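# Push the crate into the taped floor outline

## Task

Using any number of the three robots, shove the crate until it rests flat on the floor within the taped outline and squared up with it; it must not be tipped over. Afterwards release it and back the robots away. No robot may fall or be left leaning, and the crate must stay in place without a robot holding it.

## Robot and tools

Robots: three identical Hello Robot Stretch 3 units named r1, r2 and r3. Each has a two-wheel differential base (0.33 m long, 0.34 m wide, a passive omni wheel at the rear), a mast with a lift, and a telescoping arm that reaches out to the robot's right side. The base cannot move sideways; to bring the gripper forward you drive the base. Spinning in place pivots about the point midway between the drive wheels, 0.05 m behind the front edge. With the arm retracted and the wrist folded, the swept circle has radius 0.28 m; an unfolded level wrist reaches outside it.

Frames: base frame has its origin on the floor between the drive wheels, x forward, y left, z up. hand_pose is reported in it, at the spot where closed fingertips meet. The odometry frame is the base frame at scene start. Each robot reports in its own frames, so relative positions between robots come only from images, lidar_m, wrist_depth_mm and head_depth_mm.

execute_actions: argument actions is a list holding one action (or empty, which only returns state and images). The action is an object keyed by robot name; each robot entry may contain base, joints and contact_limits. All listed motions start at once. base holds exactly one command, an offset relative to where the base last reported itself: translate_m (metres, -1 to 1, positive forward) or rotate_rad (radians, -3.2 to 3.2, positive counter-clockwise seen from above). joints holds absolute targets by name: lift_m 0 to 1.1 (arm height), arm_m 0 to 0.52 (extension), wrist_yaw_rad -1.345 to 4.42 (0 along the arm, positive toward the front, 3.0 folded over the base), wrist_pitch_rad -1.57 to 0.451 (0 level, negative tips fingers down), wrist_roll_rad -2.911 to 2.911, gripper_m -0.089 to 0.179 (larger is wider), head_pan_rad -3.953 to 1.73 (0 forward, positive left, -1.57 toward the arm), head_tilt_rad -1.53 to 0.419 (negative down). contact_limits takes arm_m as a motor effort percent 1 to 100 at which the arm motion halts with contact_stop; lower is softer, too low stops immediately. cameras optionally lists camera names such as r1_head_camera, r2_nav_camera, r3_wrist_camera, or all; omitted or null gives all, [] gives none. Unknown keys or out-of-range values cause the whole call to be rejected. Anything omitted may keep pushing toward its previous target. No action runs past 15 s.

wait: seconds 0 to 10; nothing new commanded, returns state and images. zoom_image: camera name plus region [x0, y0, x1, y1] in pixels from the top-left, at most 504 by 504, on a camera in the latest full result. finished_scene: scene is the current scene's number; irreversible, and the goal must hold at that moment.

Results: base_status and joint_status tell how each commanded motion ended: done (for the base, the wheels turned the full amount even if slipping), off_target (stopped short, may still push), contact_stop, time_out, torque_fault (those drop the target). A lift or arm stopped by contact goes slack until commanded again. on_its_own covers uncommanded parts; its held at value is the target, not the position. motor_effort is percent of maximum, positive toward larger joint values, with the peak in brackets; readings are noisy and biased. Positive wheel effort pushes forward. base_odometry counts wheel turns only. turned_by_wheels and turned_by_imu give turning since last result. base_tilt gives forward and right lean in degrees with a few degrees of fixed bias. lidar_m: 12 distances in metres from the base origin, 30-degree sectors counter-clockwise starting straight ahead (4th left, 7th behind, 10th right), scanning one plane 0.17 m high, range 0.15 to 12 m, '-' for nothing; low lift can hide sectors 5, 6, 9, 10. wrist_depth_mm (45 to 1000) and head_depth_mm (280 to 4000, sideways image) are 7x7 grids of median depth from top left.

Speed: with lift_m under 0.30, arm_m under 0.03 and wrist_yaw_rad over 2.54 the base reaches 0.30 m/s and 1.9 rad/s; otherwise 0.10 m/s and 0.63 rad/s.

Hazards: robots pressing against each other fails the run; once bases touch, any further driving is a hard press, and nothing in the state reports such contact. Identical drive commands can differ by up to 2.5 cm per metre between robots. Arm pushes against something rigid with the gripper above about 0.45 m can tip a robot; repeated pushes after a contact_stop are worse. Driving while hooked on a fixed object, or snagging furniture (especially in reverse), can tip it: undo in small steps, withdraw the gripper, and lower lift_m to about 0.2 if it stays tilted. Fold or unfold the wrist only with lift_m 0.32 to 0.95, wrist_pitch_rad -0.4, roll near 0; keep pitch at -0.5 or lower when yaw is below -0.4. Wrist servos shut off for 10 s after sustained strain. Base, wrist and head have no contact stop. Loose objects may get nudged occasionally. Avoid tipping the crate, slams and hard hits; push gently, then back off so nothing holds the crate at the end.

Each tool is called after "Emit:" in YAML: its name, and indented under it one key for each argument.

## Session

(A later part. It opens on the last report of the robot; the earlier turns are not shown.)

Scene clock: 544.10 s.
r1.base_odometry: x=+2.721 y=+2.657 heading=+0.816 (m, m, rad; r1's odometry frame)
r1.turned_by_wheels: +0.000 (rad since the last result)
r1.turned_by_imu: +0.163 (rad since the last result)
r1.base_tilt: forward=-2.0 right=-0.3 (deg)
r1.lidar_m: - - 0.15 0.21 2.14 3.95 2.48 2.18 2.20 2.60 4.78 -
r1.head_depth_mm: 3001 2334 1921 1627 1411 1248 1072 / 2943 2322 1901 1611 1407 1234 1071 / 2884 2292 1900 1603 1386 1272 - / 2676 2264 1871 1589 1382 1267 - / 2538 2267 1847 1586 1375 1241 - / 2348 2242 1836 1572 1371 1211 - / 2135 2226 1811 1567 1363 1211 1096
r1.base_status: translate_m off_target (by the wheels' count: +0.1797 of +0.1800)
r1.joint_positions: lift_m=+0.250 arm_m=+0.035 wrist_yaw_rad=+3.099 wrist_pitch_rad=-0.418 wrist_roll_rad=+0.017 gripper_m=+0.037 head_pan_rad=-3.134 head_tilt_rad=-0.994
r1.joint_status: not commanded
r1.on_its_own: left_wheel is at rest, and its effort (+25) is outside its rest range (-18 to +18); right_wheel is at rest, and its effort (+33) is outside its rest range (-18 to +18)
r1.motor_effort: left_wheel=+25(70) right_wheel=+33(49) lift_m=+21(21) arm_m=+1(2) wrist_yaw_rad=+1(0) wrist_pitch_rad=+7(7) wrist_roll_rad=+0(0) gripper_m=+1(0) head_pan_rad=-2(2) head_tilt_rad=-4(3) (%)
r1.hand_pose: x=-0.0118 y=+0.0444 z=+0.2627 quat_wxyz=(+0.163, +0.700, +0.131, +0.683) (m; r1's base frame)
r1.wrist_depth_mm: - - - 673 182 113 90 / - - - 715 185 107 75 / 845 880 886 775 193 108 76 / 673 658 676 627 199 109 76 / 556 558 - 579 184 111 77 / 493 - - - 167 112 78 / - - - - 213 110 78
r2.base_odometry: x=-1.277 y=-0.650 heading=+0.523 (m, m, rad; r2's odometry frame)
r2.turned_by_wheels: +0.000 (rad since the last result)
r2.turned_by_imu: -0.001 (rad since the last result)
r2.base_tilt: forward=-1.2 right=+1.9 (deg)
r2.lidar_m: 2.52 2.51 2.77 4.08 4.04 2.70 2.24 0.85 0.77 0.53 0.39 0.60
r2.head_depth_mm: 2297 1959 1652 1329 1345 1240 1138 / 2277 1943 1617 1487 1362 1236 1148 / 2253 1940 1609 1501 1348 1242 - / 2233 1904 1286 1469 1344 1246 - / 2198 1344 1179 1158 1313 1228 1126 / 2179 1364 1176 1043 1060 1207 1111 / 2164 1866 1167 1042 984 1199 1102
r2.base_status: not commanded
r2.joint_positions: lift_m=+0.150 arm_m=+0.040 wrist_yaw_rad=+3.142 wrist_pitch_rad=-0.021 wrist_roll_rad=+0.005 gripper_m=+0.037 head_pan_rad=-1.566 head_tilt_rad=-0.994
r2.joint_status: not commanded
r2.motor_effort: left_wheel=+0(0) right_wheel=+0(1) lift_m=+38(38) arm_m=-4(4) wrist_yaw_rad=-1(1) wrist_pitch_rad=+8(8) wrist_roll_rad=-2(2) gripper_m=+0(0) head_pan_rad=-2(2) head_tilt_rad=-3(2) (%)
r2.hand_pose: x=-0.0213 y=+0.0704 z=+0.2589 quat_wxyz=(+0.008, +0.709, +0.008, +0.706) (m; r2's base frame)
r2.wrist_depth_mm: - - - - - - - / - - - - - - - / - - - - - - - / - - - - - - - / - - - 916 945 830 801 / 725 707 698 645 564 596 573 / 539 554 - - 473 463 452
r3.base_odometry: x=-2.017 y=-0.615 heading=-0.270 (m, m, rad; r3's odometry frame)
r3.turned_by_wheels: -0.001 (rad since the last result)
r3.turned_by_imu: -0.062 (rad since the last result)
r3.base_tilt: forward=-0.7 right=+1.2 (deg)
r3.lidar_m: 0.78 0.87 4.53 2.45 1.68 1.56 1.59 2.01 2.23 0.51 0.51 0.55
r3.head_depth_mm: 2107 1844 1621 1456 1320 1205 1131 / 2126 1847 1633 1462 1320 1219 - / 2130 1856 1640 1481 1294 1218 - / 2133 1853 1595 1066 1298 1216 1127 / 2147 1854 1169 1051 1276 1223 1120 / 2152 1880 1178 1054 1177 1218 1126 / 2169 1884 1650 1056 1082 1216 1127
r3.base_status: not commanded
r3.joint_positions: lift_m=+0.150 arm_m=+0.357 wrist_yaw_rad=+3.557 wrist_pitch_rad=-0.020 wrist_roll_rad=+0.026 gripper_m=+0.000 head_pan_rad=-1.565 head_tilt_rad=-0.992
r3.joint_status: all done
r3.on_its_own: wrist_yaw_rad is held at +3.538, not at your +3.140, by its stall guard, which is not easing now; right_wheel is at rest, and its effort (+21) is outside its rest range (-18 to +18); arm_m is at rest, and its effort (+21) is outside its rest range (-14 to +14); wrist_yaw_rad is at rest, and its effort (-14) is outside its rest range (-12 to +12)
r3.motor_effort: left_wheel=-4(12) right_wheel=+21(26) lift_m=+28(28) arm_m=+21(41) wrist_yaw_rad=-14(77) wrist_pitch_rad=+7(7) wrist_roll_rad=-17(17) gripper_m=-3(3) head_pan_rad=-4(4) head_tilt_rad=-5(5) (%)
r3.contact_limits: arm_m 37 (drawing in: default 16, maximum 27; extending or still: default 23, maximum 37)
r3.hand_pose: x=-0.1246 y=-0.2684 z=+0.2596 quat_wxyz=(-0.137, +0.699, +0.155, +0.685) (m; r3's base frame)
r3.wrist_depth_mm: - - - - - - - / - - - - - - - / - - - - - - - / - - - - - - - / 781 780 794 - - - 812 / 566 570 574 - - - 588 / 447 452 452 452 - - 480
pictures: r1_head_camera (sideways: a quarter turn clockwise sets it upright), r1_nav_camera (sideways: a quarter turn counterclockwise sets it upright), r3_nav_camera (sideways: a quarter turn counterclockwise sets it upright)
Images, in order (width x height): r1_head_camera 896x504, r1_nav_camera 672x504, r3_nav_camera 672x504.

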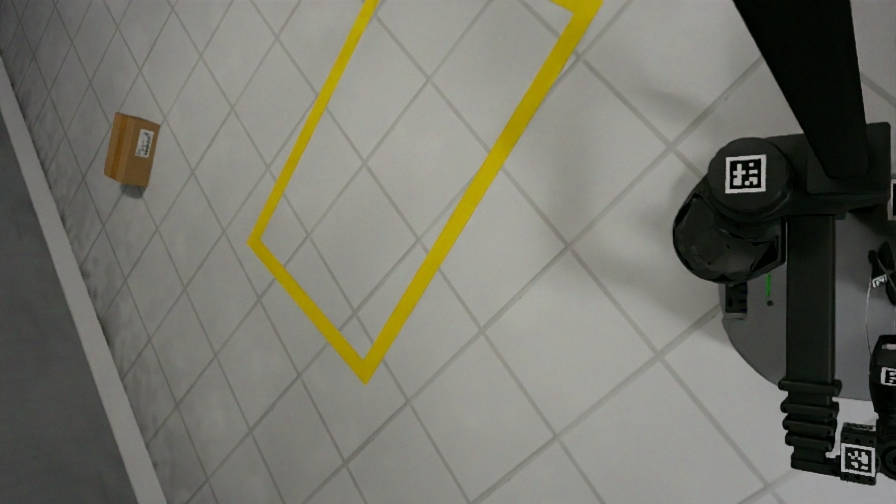

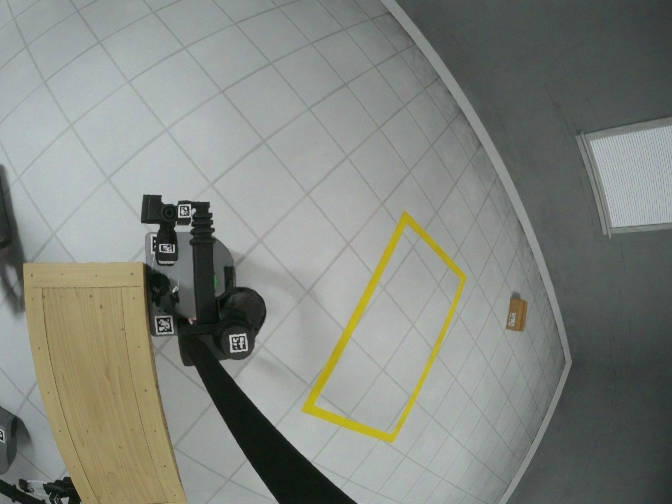

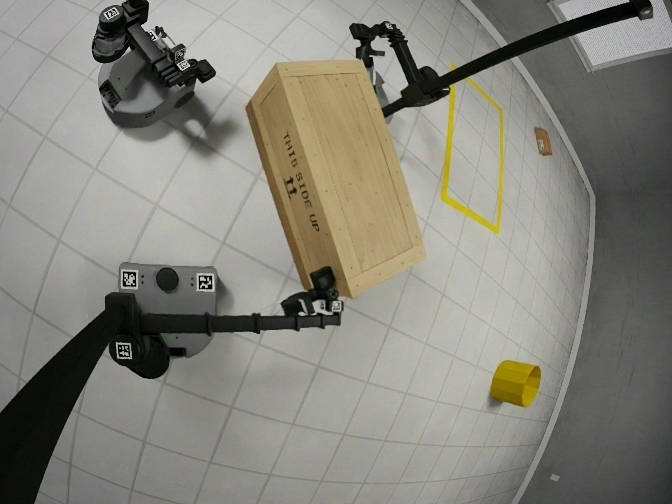

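Emit:
execute_actions:
  actions:
    - {"r1":{"base":{"translate_m":-0.12},"joints":{"arm_m":0.0,"head_pan_rad":0}},"r2":{"base":{"rotate_rad":-1.96},"joints":{"arm_m":0,"wrist_pitch_rad":-0.4,"lift_m":0.25,"wrist_yaw_rad":3.1,"head_pan_rad":0}},"r3":{"joints":{"arm_m":0,"wrist_pitch_rad":-0.4,"lift_m":0.25,"wrist_yaw_rad":3.14,"wrist_roll_rad":0}}}
  cameras: []

Emit:
execute_actions:
  actions:
    - {"r1":{"base":{"rotate_rad":-1.57}},"r3":{"base":{"rotate_rad":-1.85}}}
  cameras: []

Emit:
execute_actions:
  actions:
    - {"r1":{"base":{"translate_m":0.4}},"r3":{"base":{"translate_m":0.255}},"r2":{"base":{"translate_m":0.25}}}
  cameras: []

Emit:
execute_actions:
  actions:
    - {"r1":{"base":{"rotate_rad":1.57}},"r3":{"base":{"rotate_rad":2.15}}}
  cameras: ["r1_nav_camera","r2_nav_camera","r3_nav_camera"]

Scene clock: 564.83 s.
r1.base_odometry: x=+2.639 y=+2.569 heading=+0.816 (m, m, rad; r1's odometry frame)
r1.turned_by_wheels: +0.000 (rad since the last result)
r1.turned_by_imu: +0.002 (rad since the last result)
r1.base_tilt: forward=-1.9 right=-0.4 (deg)
r1.lidar_m: 0.17 0.18 0.25 0.70 2.06 3.86 2.38 2.10 2.11 2.49 4.59 0.17
r1.head_depth_mm: 2988 2365 1035 1356 1406 1246 1112 / 2996 2357 1303 1321 1385 1239 1111 / 2948 2311 1868 1541 1392 1230 1111 / 2889 2263 1876 1592 997 881 1078 / 2821 2240 1872 1579 976 861 1067 / 2744 2264 1832 1582 972 860 1061 / 2596 2191 1562 1511 964 856 1053
r1.base_status: done
r1.joint_positions: lift_m=+0.250 arm_m=+0.000 wrist_yaw_rad=+3.099 wrist_pitch_rad=-0.418 wrist_roll_rad=+0.017 gripper_m=+0.037 head_pan_rad=-0.007 head_tilt_rad=-0.994
r1.joint_status: all done
r1.motor_effort: left_wheel=+1(20) right_wheel=+1(28) lift_m=+22(21) arm_m=-2(2) wrist_yaw_rad=+0(0) wrist_pitch_rad=+7(7) wrist_roll_rad=+0(0) gripper_m=-1(0) head_pan_rad=+3(31) head_tilt_rad=-4(2) (%)
r1.hand_pose: x=-0.0118 y=+0.0790 z=+0.2627 quat_wxyz=(+0.163, +0.700, +0.131, +0.683) (m; r1's base frame)
r1.wrist_depth_mm: - - - - 496 294 209 / - - - - 519 299 211 / 868 895 869 889 537 305 212 / 677 672 676 692 530 307 214 / 558 561 - 558 504 310 215 / 477 503 - - 451 311 218 / - - - - 413 307 220
r2.base_odometry: x=-1.278 y=-0.650 heading=-1.437 (m, m, rad; r2's odometry frame)
r2.turned_by_wheels: -1.960 (rad since the last result)
r2.turned_by_imu: -1.983 (rad since the last result)
r2.base_tilt: forward=-1.2 right=+1.9 (deg)
r2.lidar_m: 0.77 0.45 0.39 2.83 2.51 2.52 2.98 4.05 4.06 2.49 2.23 0.77
r2.head_depth_mm: 2268 1957 1620 1525 1370 1239 1138 / 2262 1956 1260 1363 1363 1235 1131 / 2244 1930 1267 1376 1351 1228 1142 / 2211 1906 1587 1443 1340 1223 1132 / 2203 1904 1666 1483 1337 1219 1132 / 2183 1872 1632 1475 1323 1209 1118 / 2169 1873 1202 1160 1193 1175 1103
r2.base_status: done
r2.joint_positions: lift_m=+0.249 arm_m=+0.000 wrist_yaw_rad=+3.102 wrist_pitch_rad=-0.414 wrist_roll_rad=+0.005 gripper_m=+0.037 head_pan_rad=-0.007 head_tilt_rad=-0.994
r2.joint_status: all done
r2.motor_effort: left_wheel=+2(15) right_wheel=-2(7) lift_m=+51(53) arm_m=-4(6) wrist_yaw_rad=-1(2) wrist_pitch_rad=+5(8) wrist_roll_rad=-2(2) gripper_m=-1(0) head_pan_rad=+3(42) head_tilt_rad=-2(2) (%)
r2.hand_pose: x=-0.0123 y=+0.0795 z=+0.2629 quat_wxyz=(+0.160, +0.696, +0.131, +0.687) (m; r2's base frame)
r2.wrist_depth_mm: - - - - - 425 333 / - - - - 852 435 367 / - - - 922 798 442 402 / 793 760 - 690 674 461 443 / 628 594 580 555 556 495 487 / 506 514 - - - 449 438 / 444 - - - 394 388 380
r3.base_odometry: x=-2.017 y=-0.615 heading=-0.269 (m, m, rad; r3's odometry frame)
r3.turned_by_wheels: +0.001 (rad since the last result)
r3.turned_by_imu: +0.000 (rad since the last result)
r3.base_tilt: forward=-0.7 right=+1.3 (deg)
r3.lidar_m: 0.77 4.18 4.54 2.46 1.68 1.56 1.59 2.02 2.23 0.51 0.51 0.55
r3.head_depth_mm: 2112 1839 1616 1464 1325 1218 1122 / 2128 1848 1629 1455 1325 1226 - / 2137 1865 1631 1466 1331 1229 - / 2157 1848 1597 1074 1303 1237 1132 / 2149 1861 1171 1053 1282 1214 1122 / 2160 1880 1171 1058 1169 1217 1123 / 2150 1876 1647 1052 1081 1232 1129
r3.base_status: not commanded
r3.joint_positions: lift_m=+0.250 arm_m=+0.001 wrist_yaw_rad=+3.142 wrist_pitch_rad=-0.414 wrist_roll_rad=+0.003 gripper_m=+0.000 head_pan_rad=-1.565 head_tilt_rad=-0.992
r3.joint_status: all done
r3.motor_effort: left_wheel=+1(4) right_wheel=+0(21) lift_m=+36(48) arm_m=-2(19) wrist_yaw_rad=-1(45) wrist_pitch_rad=+5(7) wrist_roll_rad=-3(17) gripper_m=-3(3) head_pan_rad=-3(3) head_tilt_rad=-6(4) (%)
r3.hand_pose: x=-0.0213 y=+0.0789 z=+0.2633 quat_wxyz=(+0.146, +0.693, +0.145, +0.691) (m; r3's base frame)
r3.wrist_depth_mm: - - - - - - - / - - - - - - - / 772 784 778 792 809 805 811 / 619 615 619 632 631 633 643 / 510 533 529 - 523 528 532 / 449 - - - 444 448 450 / - - - - - 391 392
pictures: none
No camera images: the call's "cameras" was empty. Leave "cameras" out to get every camera's image.

Scene clock: 567.93 s.
r1.base_odometry: x=+2.639 y=+2.569 heading=-0.754 (m, m, rad; r1's odometry frame)
r1.turned_by_wheels: -1.570 (rad since the last result)
r1.turned_by_imu: -1.507 (rad since the last result)
r1.base_tilt: forward=-1.9 right=-0.3 (deg)
r1.lidar_m: 2.62 4.91 0.18 0.18 0.19 0.28 2.04 2.05 3.56 2.30 2.10 2.12
r1.head_depth_mm: 2192 2274 1937 1634 1407 1238 1119 / 2398 2311 1899 1605 1397 1237 1112 / 2666 2305 1884 1599 1390 1229 1112 / 2789 2271 1872 1592 1390 1224 1102 / 2859 2250 1854 1578 1382 1221 1100 / 2829 2217 1833 1568 1365 1214 1089 / 2788 2195 1833 1560 1362 1207 1081
r1.base_status: done
r1.joint_positions: lift_m=+0.250 arm_m=+0.000 wrist_yaw_rad=+3.100 wrist_pitch_rad=-0.418 wrist_roll_rad=+0.017 gripper_m=+0.037 head_pan_rad=-0.005 head_tilt_rad=-0.996
r1.joint_status: not commanded
r1.motor_effort: left_wheel=+2(72) right_wheel=-2(28) lift_m=+21(23) arm_m=-2(3) wrist_yaw_rad=+0(2) wrist_pitch_rad=+7(8) wrist_roll_rad=+0(0) gripper_m=-1(1) head_pan_rad=+2(3) head_tilt_rad=-2(3) (%)
r1.hand_pose: x=-0.0119 y=+0.0791 z=+0.2627 quat_wxyz=(+0.162, +0.700, +0.131, +0.683) (m; r1's base frame)
r1.wrist_depth_mm: 201 202 205 204 205 943 - / 219 219 219 222 223 773 - / 239 241 246 244 245 816 861 / 266 265 272 270 275 702 696 / 296 298 - 302 529 564 566 / 332 317 - - 494 471 471 / - - - - 399 414 409
r2.base_odometry: x=-1.278 y=-0.650 heading=-1.437 (m, m, rad; r2's odometry frame)
r2.turned_by_wheels: +0.000 (rad since the last result)
r2.turned_by_imu: -0.001 (rad since the last result)
r2.base_tilt: forward=-1.2 right=+2.0 (deg)
r2.lidar_m: 0.64 0.45 0.39 2.83 2.51 2.51 2.98 4.06 4.05 2.49 2.23 0.64
r2.head_depth_mm: 2194 1963 1654 1454 1365 1244 1134 / 2117 736 1055 989 1323 1238 1135 / 2239 1934 1664 1255 1332 1230 1140 / 2230 1912 1675 1499 1345 1219 1131 / 2202 1903 1661 1485 1332 1217 1124 / 2203 1872 1616 1465 1331 1209 1119 / 2157 1856 1202 1164 1197 1178 1104
r2.base_status: not commanded
r2.joint_positions: lift_m=+0.249 arm_m=+0.000 wrist_yaw_rad=+3.102 wrist_pitch_rad=-0.414 wrist_roll_rad=+0.005 gripper_m=+0.037 head_pan_rad=-0.007 head_tilt_rad=-0.994
r2.joint_status: not commanded
r2.motor_effort: left_wheel=+3(2) right_wheel=-1(1) lift_m=+51(51) arm_m=-4(4) wrist_yaw_rad=-1(2) wrist_pitch_rad=+5(5) wrist_roll_rad=-2(2) gripper_m=+0(1) head_pan_rad=+3(4) head_tilt_rad=-2(2) (%)
r2.hand_pose: x=-0.0123 y=+0.0795 z=+0.2629 quat_wxyz=(+0.160, +0.696, +0.131, +0.687) (m; r2's base frame)
r2.wrist_depth_mm: - - - - - 426 337 / - - - - 939 434 368 / - - - 931 786 447 404 / 788 752 - 695 670 461 443 / 617 600 581 561 558 495 485 / 509 515 - - - 449 440 / 443 - - - 394 386 378
r3.base_odometry: x=-2.017 y=-0.615 heading=-2.119 (m, m, rad; r3's odometry frame)
r3.turned_by_wheels: -1.850 (rad since the last result)
r3.turned_by_imu: -1.815 (rad since the last result)
r3.base_tilt: forward=-0.7 right=+1.2 (deg)
r3.lidar_m: 0.55 0.51 0.51 0.64 0.89 4.56 3.93 1.93 1.57 1.56 1.72 2.65
r3.head_depth_mm: 1493 1755 1621 1464 1319 1215 1125 / 1523 1739 1622 1459 1329 1228 - / 1561 1778 1631 1467 1333 1228 - / 1602 1798 1652 1469 1329 1239 1135 / 1637 1832 1642 1470 1343 1219 1123 / 1665 1846 1646 1479 1335 1219 1121 / 1717 1874 1656 1488 1339 1223 1127
r3.base_status: done
r3.joint_positions: lift_m=+0.250 arm_m=+0.001 wrist_yaw_rad=+3.142 wrist_pitch_rad=-0.414 wrist_roll_rad=+0.003 gripper_m=+0.000 head_pan_rad=-1.565 head_tilt_rad=-0.992
r3.joint_status: not commanded
r3.motor_effort: left_wheel=+2(11) right_wheel=-1(8) lift_m=+37(36) arm_m=-2(2) wrist_yaw_rad=-2(1) wrist_pitch_rad=+5(5) wrist_roll_rad=-2(2) gripper_m=-3(3) head_pan_rad=-3(3) head_tilt_rad=-5(6) (%)
r3.hand_pose: x=-0.0212 y=+0.0789 z=+0.2632 quat_wxyz=(+0.146, +0.693, +0.145, +0.691) (m; r3's base frame)
r3.wrist_depth_mm: - - - - 632 504 414 / - 728 727 - 668 528 432 / 774 742 761 792 713 549 446 / 615 615 615 628 634 579 466 / 507 533 531 - 517 523 493 / 449 - - - 447 446 450 / - - - - - 389 392
pictures: none
No camera images: the call's "cameras" was empty. Leave "cameras" out to get every camera's image.

Scene clock: 571.13 s.
r1.base_odometry: x=+2.931 y=+2.295 heading=-0.754 (m, m, rad; r1's odometry frame)
r1.turned_by_wheels: +0.000 (rad since the last result)
r1.turned_by_imu: +0.006 (rad since the last result)
r1.base_tilt: forward=-2.0 right=-0.3 (deg)
r1.lidar_m: 2.32 4.57 4.63 0.75 0.42 0.35 0.85 2.52 3.10 2.02 1.85 1.87
r1.head_depth_mm: 1911 2122 1907 1608 1408 1235 1111 / 2128 2238 1897 1616 1401 1234 1105 / 2363 2289 1885 1600 1389 1231 1110 / 2641 2276 1871 1595 1388 1227 1110 / 2827 2236 1859 1588 1370 1220 1100 / 2813 2232 1848 1573 1368 1216 1092 / 2825 2222 1822 1557 1361 1207 1082
r1.base_status: done
r1.joint_positions: lift_m=+0.250 arm_m=+0.000 wrist_yaw_rad=+3.100 wrist_pitch_rad=-0.418 wrist_roll_rad=+0.017 gripper_m=+0.037 head_pan_rad=-0.005 head_tilt_rad=-0.996
r1.joint_status: not commanded
r1.motor_effort: left_wheel=+1(43) right_wheel=+0(27) lift_m=+21(21) arm_m=-2(2) wrist_yaw_rad=-1(1) wrist_pitch_rad=+7(7) wrist_roll_rad=+0(0) gripper_m=+0(1) head_pan_rad=+2(2) head_tilt_rad=-1(2) (%)
r1.hand_pose: x=-0.0119 y=+0.0791 z=+0.2627 quat_wxyz=(+0.162, +0.700, +0.131, +0.683) (m; r1's base frame)
r1.wrist_depth_mm: 402 508 - - - - - / 400 514 770 - - - - / 396 555 786 884 905 899 881 / 399 592 674 665 679 701 703 / 397 564 - 559 585 564 566 / 386 502 - - 481 488 464 / - - - - 410 412 414
r2.base_odometry: x=-1.244 y=-0.898 heading=-1.436 (m, m, rad; r2's odometry frame)
r2.turned_by_wheels: +0.000 (rad since the last result)
r2.turned_by_imu: -0.001 (rad since the last result)
r2.base_tilt: forward=-1.2 right=+1.7 (deg)
r2.lidar_m: 0.53 0.44 0.33 0.32 2.68 2.69 3.17 4.23 3.81 2.31 2.06 2.07
r2.head_depth_mm: 2191 1961 1725 1523 1364 1241 1136 / 2277 1942 1699 1503 1353 1227 1133 / 2244 1936 1097 964 1296 1226 1138 / 2188 1917 1644 901 1232 1228 1139 / 508 616 803 982 1302 1212 1132 / 2183 1894 1651 1468 1328 1208 1117 / 2166 1858 1638 1151 1184 1170 1094
r2.base_status: done
r2.joint_positions: lift_m=+0.249 arm_m=+0.000 wrist_yaw_rad=+3.101 wrist_pitch_rad=-0.414 wrist_roll_rad=+0.005 gripper_m=+0.037 head_pan_rad=-0.007 head_tilt_rad=-0.994
r2.joint_status: not commanded
r2.motor_effort: left_wheel=+2(15) right_wheel=-1(3) lift_m=+51(51) arm_m=-4(4) wrist_yaw_rad=-1(2) wrist_pitch_rad=+5(5) wrist_roll_rad=-2(2) gripper_m=+0(0) head_pan_rad=+3(4) head_tilt_rad=-2(3) (%)
r2.hand_pose: x=-0.0121 y=+0.0794 z=+0.2628 quat_wxyz=(+0.160, +0.696, +0.131, +0.687) (m; r2's base frame)
r2.wrist_depth_mm: - - - 336 327 329 332 / - - - 367 358 362 363 / - - - 405 393 398 399 / 782 756 - 643 435 435 435 / 616 598 587 505 473 487 485 / 508 516 - - - 449 438 / 447 - - - 392 386 379
r3.base_odometry: x=-2.150 y=-0.832 heading=-2.119 (m, m, rad; r3's odometry frame)
r3.turned_by_wheels: +0.000 (rad since the last result)
r3.turned_by_imu: +0.001 (rad since the last result)
r3.base_tilt: forward=-0.7 right=+1.3 (deg)
r3.lidar_m: 1.97 0.31 0.31 0.39 0.66 4.82 4.01 1.99 1.61 1.60 1.76 2.73
r3.head_depth_mm: 1536 1750 1627 1457 1326 1212 1127 / 1576 1781 1632 1452 1325 1223 - / 1606 1793 1636 1465 1326 1237 - / 1647 1824 1638 1462 1332 1243 1132 / 1667 1839 1647 1473 1340 1218 1125 / 1716 1884 1651 1473 1338 1220 1123 / 1768 1871 1655 1484 1343 1214 1123
r3.base_status: done
r3.joint_positions: lift_m=+0.250 arm_m=+0.001 wrist_yaw_rad=+3.141 wrist_pitch_rad=-0.415 wrist_roll_rad=+0.003 gripper_m=+0.000 head_pan_rad=-1.565 head_tilt_rad=-0.992
r3.joint_status: not commanded
r3.motor_effort: left_wheel=+2(11) right_wheel=-2(7) lift_m=+36(36) arm_m=-2(2) wrist_yaw_rad=-1(1) wrist_pitch_rad=+5(5) wrist_roll_rad=-2(2) gripper_m=-3(3) head_pan_rad=-4(4) head_tilt_rad=-6(5) (%)
r3.hand_pose: x=-0.0211 y=+0.0788 z=+0.2631 quat_wxyz=(+0.146, +0.693, +0.145, +0.691) (m; r3's base frame)
r3.wrist_depth_mm: - 791 - 541 405 317 262 / 615 623 656 579 432 333 273 / 555 629 711 642 461 351 286 / 591 615 618 618 492 372 298 / 507 530 534 - 508 394 314 / 447 - - - 445 417 325 / - - - - - 388 346
pictures: none
No camera images: the call's "cameras" was empty. Leave "cameras" out to get every camera's image.

Scene clock: 573.77 s.
r1.base_odometry: x=+2.931 y=+2.295 heading=+0.816 (m, m, rad; r1's odometry frame)
r1.turned_by_wheels: +1.570 (rad since the last result)
r1.turned_by_imu: +1.573 (rad since the last result)
r1.base_tilt: forward=-2.0 right=-0.4 (deg)
r1.lidar_m: 3.14 0.42 0.35 0.82 2.51 3.15 2.03 1.85 1.87 2.31 4.57 4.63
r1.head_depth_mm: 3004 2345 1907 1634 1410 1237 1111 / 2958 2305 1896 1620 1402 1238 1105 / 2918 2301 1884 1603 1402 1223 1109 / 2900 2296 1857 1596 1375 1230 1107 / 2872 2236 1803 1346 1351 1223 1098 / 2772 2244 1158 1215 1347 1223 1085 / 646 758 1779 1560 998 1018 1068
r1.base_status: done
r1.joint_positions: lift_m=+0.250 arm_m=+0.000 wrist_yaw_rad=+3.100 wrist_pitch_rad=-0.418 wrist_roll_rad=+0.017 gripper_m=+0.037 head_pan_rad=-0.005 head_tilt_rad=-0.996
r1.joint_status: not commanded
r1.motor_effort: left_wheel=-1(6) right_wheel=+3(11) lift_m=+22(21) arm_m=-2(2) wrist_yaw_rad=+0(0) wrist_pitch_rad=+7(7) wrist_roll_rad=+0(0) gripper_m=-1(0) head_pan_rad=+2(2) head_tilt_rad=-2(1) (%)
r1.hand_pose: x=-0.0119 y=+0.0791 z=+0.2627 quat_wxyz=(+0.162, +0.700, +0.131, +0.683) (m; r1's base frame)
r1.wrist_depth_mm: - - - - 540 342 339 / - - - - 546 366 373 / 842 866 866 885 531 409 406 / 692 685 691 694 546 451 448 / 562 557 - 552 522 535 523 / 469 502 - - 495 477 477 / - - - - 413 418 414
r2.base_odometry: x=-1.244 y=-0.898 heading=-1.436 (m, m, rad; r2's odometry frame)
r2.turned_by_wheels: +0.000 (rad since the last result)
r2.turned_by_imu: -0.001 (rad since the last result)
r2.base_tilt: forward=-1.1 right=+1.9 (deg)
r2.lidar_m: 0.66 0.44 0.33 0.32 2.68 2.69 3.18 4.22 3.81 2.30 2.06 2.07
r2.head_depth_mm: 2185 1955 1721 1521 1366 1242 1135 / 2127 1902 1704 1517 1352 1238 1138 / 2247 1850 1065 1450 1358 1231 1144 / 2235 1908 1388 1319 1344 1222 1138 / 2206 1895 1121 1316 1337 1211 1126 / 2179 1884 1617 1455 1330 1209 1117 / 2178 1865 1647 1149 1187 1172 1092
r2.base_status: not commanded
r2.joint_positions: lift_m=+0.249 arm_m=+0.000 wrist_yaw_rad=+3.101 wrist_pitch_rad=-0.414 wrist_roll_rad=+0.005 gripper_m=+0.037 head_pan_rad=-0.007 head_tilt_rad=-0.994
r2.joint_status: not commanded
r2.motor_effort: left_wheel=+2(2) right_wheel=-1(2) lift_m=+51(51) arm_m=-4(4) wrist_yaw_rad=-1(1) wrist_pitch_rad=+5(5) wrist_roll_rad=-2(2) gripper_m=+0(0) head_pan_rad=+3(3) head_tilt_rad=-2(3) (%)
r2.hand_pose: x=-0.0121 y=+0.0794 z=+0.2628 quat_wxyz=(+0.160, +0.696, +0.131, +0.687) (m; r2's base frame)
r2.wrist_depth_mm: - - - 337 329 329 332 / - - - 366 360 364 362 / - 925 - 406 392 396 399 / 795 748 - 642 431 437 440 / 619 593 582 506 473 484 482 / 515 511 - - - 448 437 / 444 - - - 393 386 379
r3.base_odometry: x=-2.150 y=-0.832 heading=+0.031 (m, m, rad; r3's odometry frame)
r3.turned_by_wheels: +2.150 (rad since the last result)
r3.turned_by_imu: +2.109 (rad since the last result)
r3.base_tilt: forward=-0.7 right=+1.2 (deg)
r3.lidar_m: 0.66 4.79 3.58 1.93 1.61 1.60 1.79 2.90 1.98 0.31 0.31 0.40
r3.head_depth_mm: 2104 1850 1625 1465 1318 1213 1125 / 2143 1852 1639 1476 1324 1234 - / 2119 1852 1638 1441 1278 1227 - / 2140 1863 1652 1041 957 1165 1128 / 2148 1872 1655 1051 951 1190 1125 / 2151 1865 1647 1054 950 1197 1120 / 2164 1877 1653 1053 955 1187 1122
r3.base_status: done
r3.joint_positions: lift_m=+0.250 arm_m=+0.001 wrist_yaw_rad=+3.141 wrist_pitch_rad=-0.415 wrist_roll_rad=+0.003 gripper_m=+0.000 head_pan_rad=-1.565 head_tilt_rad=-0.992
r3.joint_status: not commanded
r3.motor_effort: left_wheel=-2(8) right_wheel=+4(15) lift_m=+36(36) arm_m=-2(2) wrist_yaw_rad=-1(1) wrist_pitch_rad=+5(5) wrist_roll_rad=-2(2) gripper_m=-3(3) head_pan_rad=-3(3) head_tilt_rad=-5(5) (%)
r3.hand_pose: x=-0.0211 y=+0.0788 z=+0.2631 quat_wxyz=(+0.146, +0.693, +0.145, +0.691) (m; r3's base frame)
r3.wrist_depth_mm: - - - - - - - / - - - - - - - / 766 770 785 791 785 822 803 / 621 614 618 632 623 630 643 / 516 532 530 - 525 527 527 / 451 - - - 447 444 448 / - - - - - 388 392
pictures: r1_nav_camera (sideways: a quarter turn counterclockwise sets it upright), r2_nav_camera (sideways: a quarter turn counterclockwise sets it upright), r3_nav_camera (sideways: a quarter turn counterclockwise sets it upright)
Images, in order (width x height): r1_nav_camera 672x504, r2_nav_camera 672x504, r3_nav_camera 672x504.

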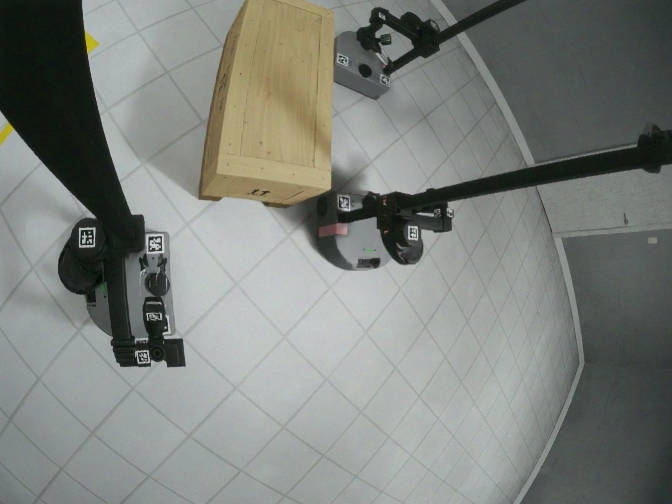

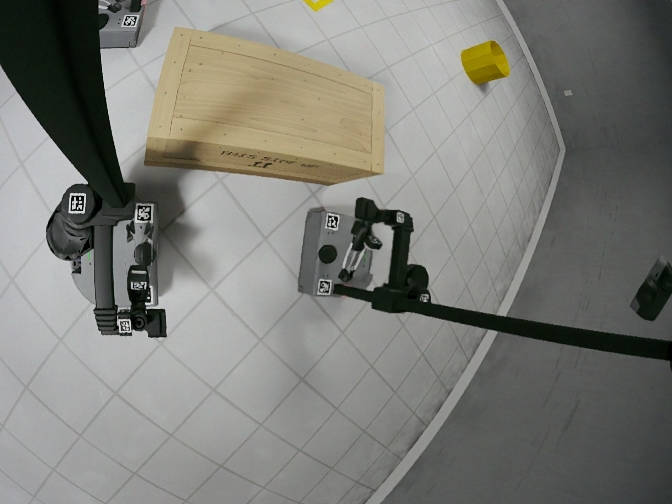

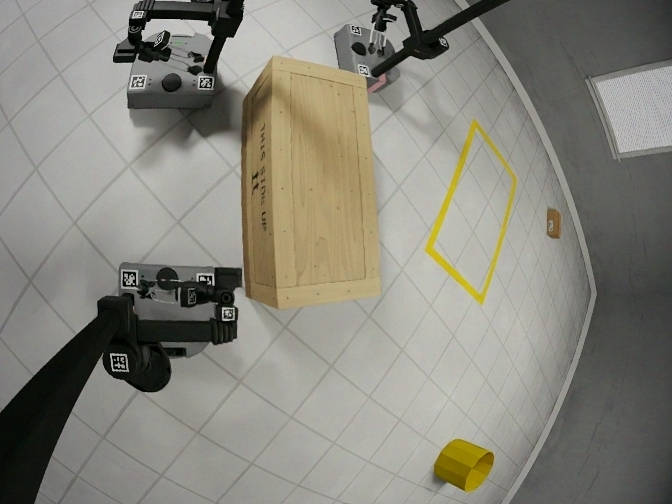

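Emit:
execute_actions:
  actions:
    - {"r1":{"base":{"translate_m":1.0}},"r2":{"base":{"translate_m":0.375}},"r3":{"base":{"rotate_rad":0.09},"joints":{"arm_m":0.04,"wrist_pitch_rad":0,"lift_m":0.15}}}
  cameras: []

Emit:
execute_actions:
  actions:
    - {"r1":{"base":{"translate_m":0.1},"joints":{"lift_m":0.35}},"r2":{"base":{"rotate_rad":1.57},"joints":{"lift_m":0.55}}}
  cameras: ["r1_nav_camera","r2_nav_camera","r3_nav_camera"]

Scene clock: 586.43 s.
r1.base_odometry: x=+3.616 y=+3.024 heading=+0.816 (m, m, rad; r1's odometry frame)
r1.turned_by_wheels: +0.000 (rad since the last result)
r1.turned_by_imu: +0.004 (rad since the last result)
r1.base_tilt: forward=-1.9 right=-0.4 (deg)
r1.lidar_m: 2.30 2.13 2.14 0.63 0.64 0.54 2.89 2.64 2.66 3.31 3.97 3.63
r1.head_depth_mm: 3012 2327 1915 1630 1408 1242 1113 / 2890 2306 1927 1607 1396 1240 1110 / 2677 2252 1878 1600 1393 1236 1110 / 2559 2284 1865 1585 1386 1224 1103 / 2354 2262 1857 1580 1376 1216 1098 / 2167 2233 1847 1563 1362 1219 1089 / 1993 2167 1832 1567 1362 1203 1082
r1.base_status: done
r1.joint_positions: lift_m=+0.250 arm_m=+0.000 wrist_yaw_rad=+3.100 wrist_pitch_rad=-0.418 wrist_roll_rad=+0.017 gripper_m=+0.037 head_pan_rad=-0.005 head_tilt_rad=-0.996
r1.joint_status: not commanded
r1.motor_effort: left_wheel=-2(5) right_wheel=+3(11) lift_m=+21(21) arm_m=-2(2) wrist_yaw_rad=+0(1) wrist_pitch_rad=+7(7) wrist_roll_rad=+0(0) gripper_m=+0(1) head_pan_rad=+2(2) head_tilt_rad=-2(2) (%)
r1.hand_pose: x=-0.0119 y=+0.0791 z=+0.2627 quat_wxyz=(+0.162, +0.700, +0.131, +0.683) (m; r1's base frame)
r1.wrist_depth_mm: 625 768 - - - - - / 626 801 905 - - - - / 616 538 508 779 868 898 900 / 622 630 509 625 679 687 688 / 552 560 - 560 585 556 562 / 473 506 - - 492 475 474 / - - - - 418 415 413
r2.base_odometry: x=-1.194 y=-1.270 heading=-1.436 (m, m, rad; r2's odometry frame)
r2.turned_by_wheels: +0.000 (rad since the last result)
r2.turned_by_imu: -0.002 (rad since the last result)
r2.base_tilt: forward=-1.1 right=+1.8 (deg)
r2.lidar_m: 0.28 0.44 0.32 0.31 0.33 0.45 0.49 0.62 3.35 2.04 1.81 0.39
r2.head_depth_mm: 351 391 1654 1515 1368 1243 1135 / 2131 1930 522 1447 1355 1228 1132 / 2203 1919 1690 1476 931 1203 1140 / 2229 1917 1678 1486 1033 1173 1134 / 2216 1896 1657 1488 1120 1175 1124 / 2190 1879 1647 1473 968 1183 1121 / 2152 1863 1637 1465 1301 1160 1092
r2.base_status: done
r2.joint_positions: lift_m=+0.249 arm_m=+0.000 wrist_yaw_rad=+3.101 wrist_pitch_rad=-0.414 wrist_roll_rad=+0.005 gripper_m=+0.037 head_pan_rad=-0.007 head_tilt_rad=-0.994
r2.joint_status: not commanded
r2.motor_effort: left_wheel=+2(15) right_wheel=-1(4) lift_m=+51(51) arm_m=-4(4) wrist_yaw_rad=-1(1) wrist_pitch_rad=+5(5) wrist_roll_rad=-2(2) gripper_m=+0(0) head_pan_rad=+4(3) head_tilt_rad=-2(3) (%)
r2.hand_pose: x=-0.0121 y=+0.0794 z=+0.2628 quat_wxyz=(+0.160, +0.696, +0.131, +0.687) (m; r2's base frame)
r2.wrist_depth_mm: 321 318 319 321 322 324 325 / 343 349 - 349 352 355 357 / 376 381 - 387 387 392 393 / 418 423 - 425 426 427 432 / 572 468 470 472 467 484 485 / 508 499 - - - 447 425 / 445 - - - 393 388 370
r3.base_odometry: x=-2.150 y=-0.832 heading=+0.121 (m, m, rad; r3's odometry frame)
r3.turned_by_wheels: +0.090 (rad since the last result)
r3.turned_by_imu: +0.088 (rad since the last result)
r3.base_tilt: forward=-0.7 right=+1.2 (deg)
r3.lidar_m: 0.28 4.80 3.08 1.83 1.60 1.61 1.88 2.01 0.32 0.31 0.32 0.39
r3.head_depth_mm: 2101 1840 1638 1464 1325 1203 1123 / 2111 1846 1636 1463 1326 1221 - / 2140 1851 1646 1055 960 1194 - / 2141 1869 1642 1051 962 1162 1134 / 2134 1867 1646 1053 964 1187 1121 / 2152 1874 1653 1050 965 1200 1101 / 2152 1886 1655 1061 970 1208 976
r3.base_status: done
r3.joint_positions: lift_m=+0.150 arm_m=+0.040 wrist_yaw_rad=+3.141 wrist_pitch_rad=-0.026 wrist_roll_rad=+0.003 gripper_m=+0.000 head_pan_rad=-1.565 head_tilt_rad=-0.992
r3.joint_status: all done
r3.motor_effort: left_wheel=-1(8) right_wheel=+5(12) lift_m=+24(31) arm_m=+2(0) wrist_yaw_rad=-1(1) wrist_pitch_rad=+9(9) wrist_roll_rad=-2(2) gripper_m=-3(3) head_pan_rad=-3(3) head_tilt_rad=-6(6) (%)
r3.hand_pose: x=-0.0212 y=+0.0709 z=+0.2583 quat_wxyz=(+0.010, +0.708, +0.009, +0.706) (m; r3's base frame)
r3.wrist_depth_mm: - - - - - - - / - - - - - - - / - - - - - - - / - - - - - - - / 734 745 751 - 796 814 828 / 543 578 588 - 580 588 601 / - - - - - 462 469
pictures: none
No camera images: the call's "cameras" was empty. Leave "cameras" out to get every camera's image.

Scene clock: 590.00 s.
r1.base_odometry: x=+3.684 y=+3.097 heading=+0.816 (m, m, rad; r1's odometry frame)
r1.turned_by_wheels: +0.000 (rad since the last result)
r1.turned_by_imu: +0.001 (rad since the last result)
r1.base_tilt: forward=-1.9 right=-0.5 (deg)
r1.lidar_m: 2.22 2.05 2.07 0.95 0.51 0.63 2.97 2.72 2.74 3.39 3.90 3.46
r1.head_depth_mm: 2944 2330 1946 1627 1418 1236 1112 / 2840 2318 1901 1614 1400 1235 1113 / 2668 2291 1874 1600 1386 1226 1103 / 2493 2251 1870 1587 1379 1226 1111 / 2251 2245 1866 1577 1378 1220 1105 / 2070 2226 1842 1567 1371 1210 1091 / 1947 2119 1840 1560 1367 1208 1080
r1.base_status: done
r1.joint_positions: lift_m=+0.350 arm_m=+0.000 wrist_yaw_rad=+3.100 wrist_pitch_rad=-0.418 wrist_roll_rad=+0.017 gripper_m=+0.037 head_pan_rad=-0.005 head_tilt_rad=-0.996
r1.joint_status: all done
r1.motor_effort: left_wheel=+0(4) right_wheel=+3(10) lift_m=+23(28) arm_m=-2(2) wrist_yaw_rad=+0(0) wrist_pitch_rad=+7(7) wrist_roll_rad=+0(0) gripper_m=+0(1) head_pan_rad=+2(2) head_tilt_rad=-1(2) (%)
r1.hand_pose: x=-0.0119 y=+0.0791 z=+0.3626 quat_wxyz=(+0.162, +0.700, +0.131, +0.683) (m; r1's base frame)
r1.wrist_depth_mm: 771 972 - - - - - / 745 984 - - - - - / 731 999 734 975 - - - / 752 822 635 758 852 866 825 / 689 672 - 691 720 718 705 / 602 608 - 600 612 605 598 / 520 526 - 546 519 523 525
r2.base_odometry: x=-1.194 y=-1.270 heading=+0.133 (m, m, rad; r2's odometry frame)
r2.turned_by_wheels: +1.570 (rad since the last result)
r2.turned_by_imu: +1.589 (rad since the last result)
r2.base_tilt: forward=-1.3 right=+1.7 (deg)
r2.lidar_m: 0.31 0.32 0.45 3.48 4.50 3.39 2.05 1.80 0.39 0.28 0.44 0.32
r2.head_depth_mm: 2301 1967 1709 1077 972 984 911 / 2292 1943 1694 1074 970 1193 1033 / 2234 1928 1696 1068 961 1196 1136 / 2226 1919 1669 1063 957 1190 1135 / 2195 1901 1667 1055 951 1182 1131 / 2200 1880 1662 1050 956 1177 1120 / 2189 1869 1639 1041 954 1170 1106
r2.base_status: done
r2.joint_positions: lift_m=+0.549 arm_m=+0.000 wrist_yaw_rad=+3.101 wrist_pitch_rad=-0.415 wrist_roll_rad=+0.005 gripper_m=+0.037 head_pan_rad=-0.007 head_tilt_rad=-0.994
r2.joint_status: all done
r2.motor_effort: left_wheel=-3(12) right_wheel=+2(8) lift_m=+52(51) arm_m=-4(4) wrist_yaw_rad=-1(1) wrist_pitch_rad=+6(5) wrist_roll_rad=-2(2) gripper_m=+0(1) head_pan_rad=+4(4) head_tilt_rad=-2(2) (%)
r2.hand_pose: x=-0.0121 y=+0.0793 z=+0.5626 quat_wxyz=(+0.160, +0.696, +0.131, +0.687) (m; r2's base frame)
r2.wrist_depth_mm: - - 476 - - - - / - - - - - - - / - - - - - - - / - - - - - - 507 / - - - 852 987 865 435 / 890 888 818 803 765 626 406 / 761 751 733 712 706 597 415
r3.base_odometry: x=-2.150 y=-0.832 heading=+0.121 (m, m, rad; r3's odometry frame)
r3.turned_by_wheels: +0.000 (rad since the last result)
r3.turned_by_imu: +0.000 (rad since the last result)
r3.base_tilt: forward=-0.7 right=+1.3 (deg)
r3.lidar_m: 0.29 0.83 3.06 1.84 1.60 1.61 1.88 2.02 0.32 0.31 0.32 0.43
r3.head_depth_mm: 2133 1849 1621 1469 1316 1211 1123 / 2129 1868 1640 1468 1327 1224 - / 2142 1843 1633 1057 957 1198 - / 2149 1851 1641 1045 957 1163 1134 / 2140 1867 1645 1050 957 1193 1121 / 2138 1887 1655 1052 966 1197 1121 / 2165 1879 1660 1053 966 1205 508
r3.base_status: not commanded
r3.joint_positions: lift_m=+0.150 arm_m=+0.040 wrist_yaw_rad=+3.141 wrist_pitch_rad=-0.026 wrist_roll_rad=+0.003 gripper_m=+0.000 head_pan_rad=-1.565 head_tilt_rad=-0.992
r3.joint_status: not commanded
r3.motor_effort: left_wheel=-2(1) right_wheel=+4(4) lift_m=+24(24) arm_m=+3(2) wrist_yaw_rad=-1(1) wrist_pitch_rad=+9(9) wrist_roll_rad=-2(3) gripper_m=-3(3) head_pan_rad=-4(4) head_tilt_rad=-4(5) (%)
r3.hand_pose: x=-0.0212 y=+0.0709 z=+0.2583 quat_wxyz=(+0.010, +0.708, +0.009, +0.706) (m; r3's base frame)
r3.wrist_depth_mm: - - - - - - - / - - - - - - - / - - - - - - - / - - - - - - - / 737 749 754 - 803 814 834 / 545 583 587 - 576 585 306 / - - - - - 438 241
pictures: r1_nav_camera (sideways: a quarter turn counterclockwise sets it upright), r2_nav_camera (sideways: a quarter turn counterclockwise sets it upright), r3_nav_camera (sideways: a quarter turn counterclockwise sets it upright)
Images, in order (width x height): r1_nav_camera 672x504, r2_nav_camera 672x504, r3_nav_camera 672x504.

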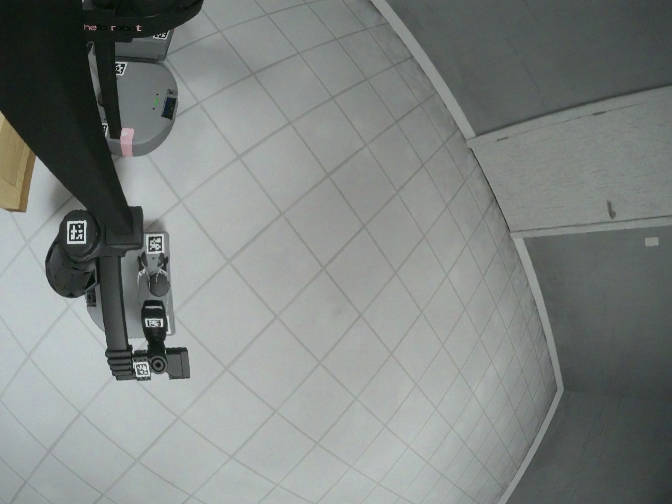

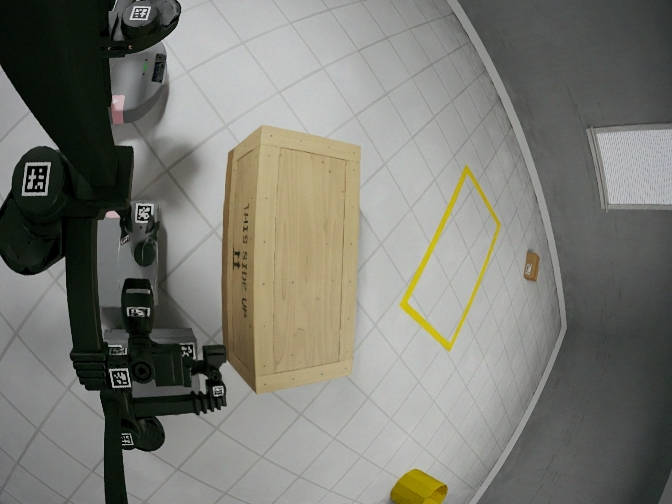

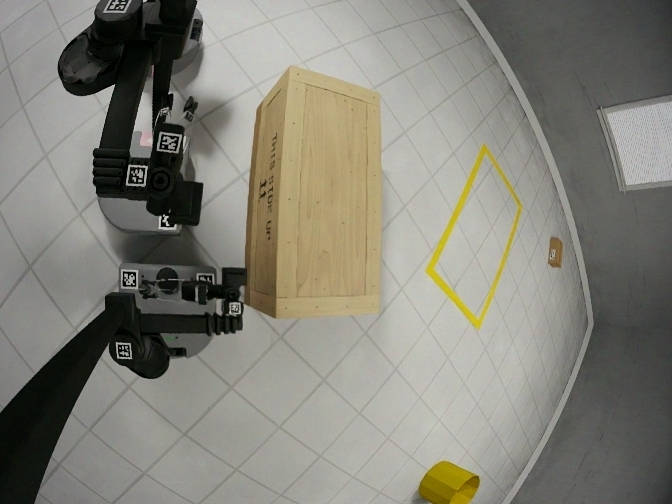

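Emit:
execute_actions:
  actions:
    - {"r1":{"joints":{"wrist_yaw_rad":0,"gripper_m":0,"head_pan_rad":-1.57}},"r2":{"base":{"translate_m":0.25}},"r3":{"joints":{"arm_m":0.095}}}
  cameras: []

Emit:
execute_actions:
  actions:
    - {"r1":{"base":{"rotate_rad":-1.645},"joints":{"lift_m":0.15,"wrist_pitch_rad":0}}}
  cameras: ["r1_nav_camera"]

Scene clock: 596.40 s.
r1.base_odometry: x=+3.684 y=+3.097 heading=+0.816 (m, m, rad; r1's odometry frame)
r1.turned_by_wheels: +0.000 (rad since the last result)
r1.turned_by_imu: +0.002 (rad since the last result)
r1.base_tilt: forward=-1.9 right=-0.5 (deg)
r1.lidar_m: 2.21 2.05 2.07 0.95 0.65 0.63 2.97 2.72 2.75 3.38 3.90 3.45
r1.head_depth_mm: 2809 2337 1912 1618 1403 1241 1113 / 2976 2294 1907 1601 1397 1239 1124 / 2913 2310 1900 1586 1394 1256 - / 2887 2259 1878 1592 1386 1273 - / 2864 2245 1855 1582 1380 1220 1088 / 2815 2236 1841 1553 1367 1211 1082 / 2776 2205 1840 1559 1364 1206 1082
r1.base_status: not commanded
r1.joint_positions: lift_m=+0.350 arm_m=+0.000 wrist_yaw_rad=+0.002 wrist_pitch_rad=-0.418 wrist_roll_rad=+0.017 gripper_m=+0.000 head_pan_rad=-1.563 head_tilt_rad=-0.996
r1.joint_status: all done
r1.motor_effort: left_wheel=-2(2) right_wheel=+3(3) lift_m=+23(24) arm_m=-1(2) wrist_yaw_rad=-2(2) wrist_pitch_rad=+7(7) wrist_roll_rad=+0(0) gripper_m=-2(86) head_pan_rad=-2(32) head_tilt_rad=-1(1) (%)
r1.hand_pose: x=-0.0211 y=-0.3696 z=+0.3626 quat_wxyz=(+0.686, +0.146, -0.697, -0.148) (m; r1's base frame)
r1.wrist_depth_mm: - - - - - - - / - - - - - - - / - - - - - - - / 849 906 832 867 856 859 850 / 711 716 706 750 690 688 701 / 591 597 595 - 590 610 592 / 516 501 506 516 515 514 527
r2.base_odometry: x=-0.946 y=-1.236 heading=+0.133 (m, m, rad; r2's odometry frame)
r2.turned_by_wheels: +0.000 (rad since the last result)
r2.turned_by_imu: -0.001 (rad since the last result)
r2.base_tilt: forward=-1.1 right=+1.8 (deg)
r2.lidar_m: - - 0.15 0.26 0.64 3.72 2.26 0.52 0.37 0.24 0.15 -
r2.head_depth_mm: 2294 1965 1722 1532 968 883 828 / 2290 1937 1696 1512 964 880 823 / 2259 1936 1683 1495 958 878 820 / 2250 1903 1678 1486 952 870 814 / 2213 1898 1659 1481 949 864 810 / 2184 1882 1656 1464 943 859 807 / 2161 1864 1637 1459 936 859 812
r2.base_status: done
r2.joint_positions: lift_m=+0.549 arm_m=+0.000 wrist_yaw_rad=+3.101 wrist_pitch_rad=-0.415 wrist_roll_rad=+0.005 gripper_m=+0.037 head_pan_rad=-0.007 head_tilt_rad=-0.994
r2.joint_status: not commanded
r2.motor_effort: left_wheel=-4(4) right_wheel=+2(4) lift_m=+51(51) arm_m=-4(4) wrist_yaw_rad=-1(1) wrist_pitch_rad=+5(5) wrist_roll_rad=-2(2) gripper_m=+0(0) head_pan_rad=+3(3) head_tilt_rad=-2(3) (%)
r2.hand_pose: x=-0.0121 y=+0.0793 z=+0.5626 quat_wxyz=(+0.160, +0.696, +0.131, +0.687) (m; r2's base frame)
r2.wrist_depth_mm: 495 - - - - - - / 489 517 - - - - - / - - - - - - - / - - - - - 532 516 / - 799 795 977 458 433 419 / 902 748 789 844 396 373 358 / 763 757 736 718 342 318 314
r3.base_odometry: x=-2.150 y=-0.832 heading=+0.121 (m, m, rad; r3's odometry frame)
r3.turned_by_wheels: +0.000 (rad since the last result)
r3.turned_by_imu: +0.000 (rad since the last result)
r3.base_tilt: forward=-0.7 right=+1.3 (deg)
r3.lidar_m: 0.83 0.83 3.06 1.83 1.60 1.60 1.89 2.01 0.32 0.31 0.32 0.38
r3.head_depth_mm: 2123 1845 1630 1462 1332 1209 1128 / 2124 1850 1626 1462 1327 1207 - / 2133 1842 1637 1061 960 1193 - / 2140 1852 1654 1045 963 1192 1133 / 2155 1882 1641 1050 964 1150 1095 / 2143 1860 1648 1055 613 1072 990 / 2143 1862 1654 1058 555 508 992
r3.base_status: not commanded
r3.joint_positions: lift_m=+0.150 arm_m=+0.095 wrist_yaw_rad=+3.141 wrist_pitch_rad=-0.026 wrist_roll_rad=+0.003 gripper_m=+0.000 head_pan_rad=-1.565 head_tilt_rad=-0.992
r3.joint_status: all done
r3.motor_effort: left_wheel=-1(2) right_wheel=+5(5) lift_m=+23(24) arm_m=+3(3) wrist_yaw_rad=+0(1) wrist_pitch_rad=+9(9) wrist_roll_rad=-2(2) gripper_m=-3(3) head_pan_rad=-3(3) head_tilt_rad=-5(5) (%)
r3.hand_pose: x=-0.0212 y=+0.0159 z=+0.2583 quat_wxyz=(+0.010, +0.708, +0.009, +0.706) (m; r3's base frame)
r3.wrist_depth_mm: - - - - - - - / - - - - - - - / - - - - - - - / - - - - - - - / 736 747 769 - 793 821 841 / 568 - - - 580 593 598 / - - - - - 461 469
pictures: none
No camera images: the call's "cameras" was empty. Leave "cameras" out to get every camera's image.

Scene clock: 599.93 s.
r1.base_odometry: x=+3.684 y=+3.097 heading=-0.829 (m, m, rad; r1's odometry frame)
r1.turned_by_wheels: -1.645 (rad since the last result)
r1.turned_by_imu: -1.653 (rad since the last result)
r1.base_tilt: forward=-1.9 right=-0.4 (deg)
r1.lidar_m: 3.24 3.91 3.85 2.30 2.05 2.05 0.96 0.65 0.63 0.93 2.72 2.72
r1.head_depth_mm: 2992 2322 1894 1146 1211 1193 1114 / 2970 2328 1901 1146 1325 1236 1126 / 2946 2272 1894 1533 1349 1242 - / 2862 2265 1866 1585 1386 1245 - / 2865 2275 1851 1577 1380 1218 1095 / 2742 2222 1864 1576 1368 1208 1091 / 2607 2229 1829 1549 1351 1199 1083
r1.base_status: done
r1.joint_positions: lift_m=+0.150 arm_m=+0.000 wrist_yaw_rad=+0.001 wrist_pitch_rad=-0.023 wrist_roll_rad=+0.017 gripper_m=+0.000 head_pan_rad=-1.563 head_tilt_rad=-0.996
r1.joint_status: all done
r1.motor_effort: left_wheel=+2(6) right_wheel=-3(6) lift_m=+18(25) arm_m=-1(2) wrist_yaw_rad=+0(2) wrist_pitch_rad=+9(11) wrist_roll_rad=+0(0) gripper_m=-3(2) head_pan_rad=-3(2) head_tilt_rad=-2(2) (%)
r1.hand_pose: x=-0.0212 y=-0.4008 z=+0.2589 quat_wxyz=(+0.701, +0.009, -0.713, -0.008) (m; r1's base frame)
r1.wrist_depth_mm: - - - - - - - / - - - - - 384 343 / - - - - 653 361 353 / - - - - 671 365 365 / 952 965 952 - 672 379 382 / 661 659 662 - 647 389 395 / 511 506 489 508 495 399 406
r2.base_odometry: x=-0.946 y=-1.236 heading=+0.133 (m, m, rad; r2's odometry frame)
r2.turned_by_wheels: +0.000 (rad since the last result)
r2.turned_by_imu: -0.001 (rad since the last result)
r2.base_tilt: forward=-1.3 right=+1.9 (deg)
r2.lidar_m: - - 0.15 0.26 0.78 0.84 2.26 0.52 0.37 0.24 0.15 -
r2.head_depth_mm: 2307 1963 1709 1528 972 881 826 / 2281 1941 1683 1510 966 880 822 / 2238 1937 1687 1501 960 876 821 / 2228 1927 1664 1495 957 872 816 / 2204 1891 1666 1473 946 865 813 / 2176 1879 1653 1472 946 861 807 / 2180 1871 1647 1460 940 857 812
r2.base_status: not commanded
r2.joint_positions: lift_m=+0.549 arm_m=+0.000 wrist_yaw_rad=+3.101 wrist_pitch_rad=-0.415 wrist_roll_rad=+0.005 gripper_m=+0.037 head_pan_rad=-0.007 head_tilt_rad=-0.994
r2.joint_status: not commanded
r2.motor_effort: left_wheel=-4(4) right_wheel=+2(2) lift_m=+51(52) arm_m=-4(4) wrist_yaw_rad=-1(1) wrist_pitch_rad=+5(5) wrist_roll_rad=-2(2) gripper_m=-1(0) head_pan_rad=+3(3) head_tilt_rad=-2(2) (%)
r2.hand_pose: x=-0.0121 y=+0.0793 z=+0.5626 quat_wxyz=(+0.160, +0.696, +0.131, +0.687) (m; r2's base frame)
r2.wrist_depth_mm: - - - - - - - / - - - - - - - / - - - - - - - / 646 665 - - - 525 517 / 777 820 858 980 459 432 419 / 708 692 824 833 397 368 358 / 730 705 726 714 342 316 311
r3.base_odometry: x=-2.150 y=-0.832 heading=+0.121 (m, m, rad; r3's odometry frame)
r3.turned_by_wheels: +0.000 (rad since the last result)
r3.turned_by_imu: +0.000 (rad since the last result)
r3.base_tilt: forward=-0.7 right=+1.2 (deg)
r3.lidar_m: 0.98 0.95 3.07 1.82 1.60 1.61 1.89 2.01 0.32 0.31 0.32 0.37
r3.head_depth_mm: 2116 1839 1629 1464 1321 1212 1126 / 2142 1850 1636 1456 1320 1213 - / 2118 1870 1637 1056 960 1186 - / 2129 1854 1627 1045 962 1180 1132 / 2148 1868 1646 1052 961 1158 1093 / 2149 1865 1663 1052 612 1063 994 / 2172 1879 1659 1053 555 507 996
r3.base_status: not commanded
r3.joint_positions: lift_m=+0.150 arm_m=+0.095 wrist_yaw_rad=+3.141 wrist_pitch_rad=-0.026 wrist_roll_rad=+0.003 gripper_m=+0.000 head_pan_rad=-1.565 head_tilt_rad=-0.992
r3.joint_status: not commanded
r3.motor_effort: left_wheel=-1(1) right_wheel=+4(4) lift_m=+24(24) arm_m=+2(2) wrist_yaw_rad=-1(1) wrist_pitch_rad=+9(9) wrist_roll_rad=-2(2) gripper_m=-3(3) head_pan_rad=-3(4) head_tilt_rad=-6(5) (%)
r3.hand_pose: x=-0.0212 y=+0.0159 z=+0.2583 quat_wxyz=(+0.010, +0.708, +0.009, +0.706) (m; r3's base frame)
r3.wrist_depth_mm: - - - - - - - / - - - - - - - / - - - - - - - / - - - - - - - / 730 744 754 - 808 822 834 / 573 - - - 584 591 596 / - - - - - 464 472
pictures: r1_nav_camera (sideways: a quarter turn counterclockwise sets it upright)
Images, in order (width x height): r1_nav_camera 672x504.

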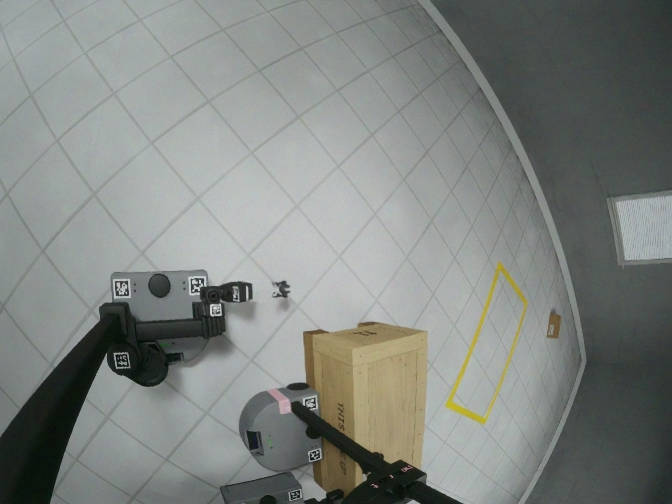

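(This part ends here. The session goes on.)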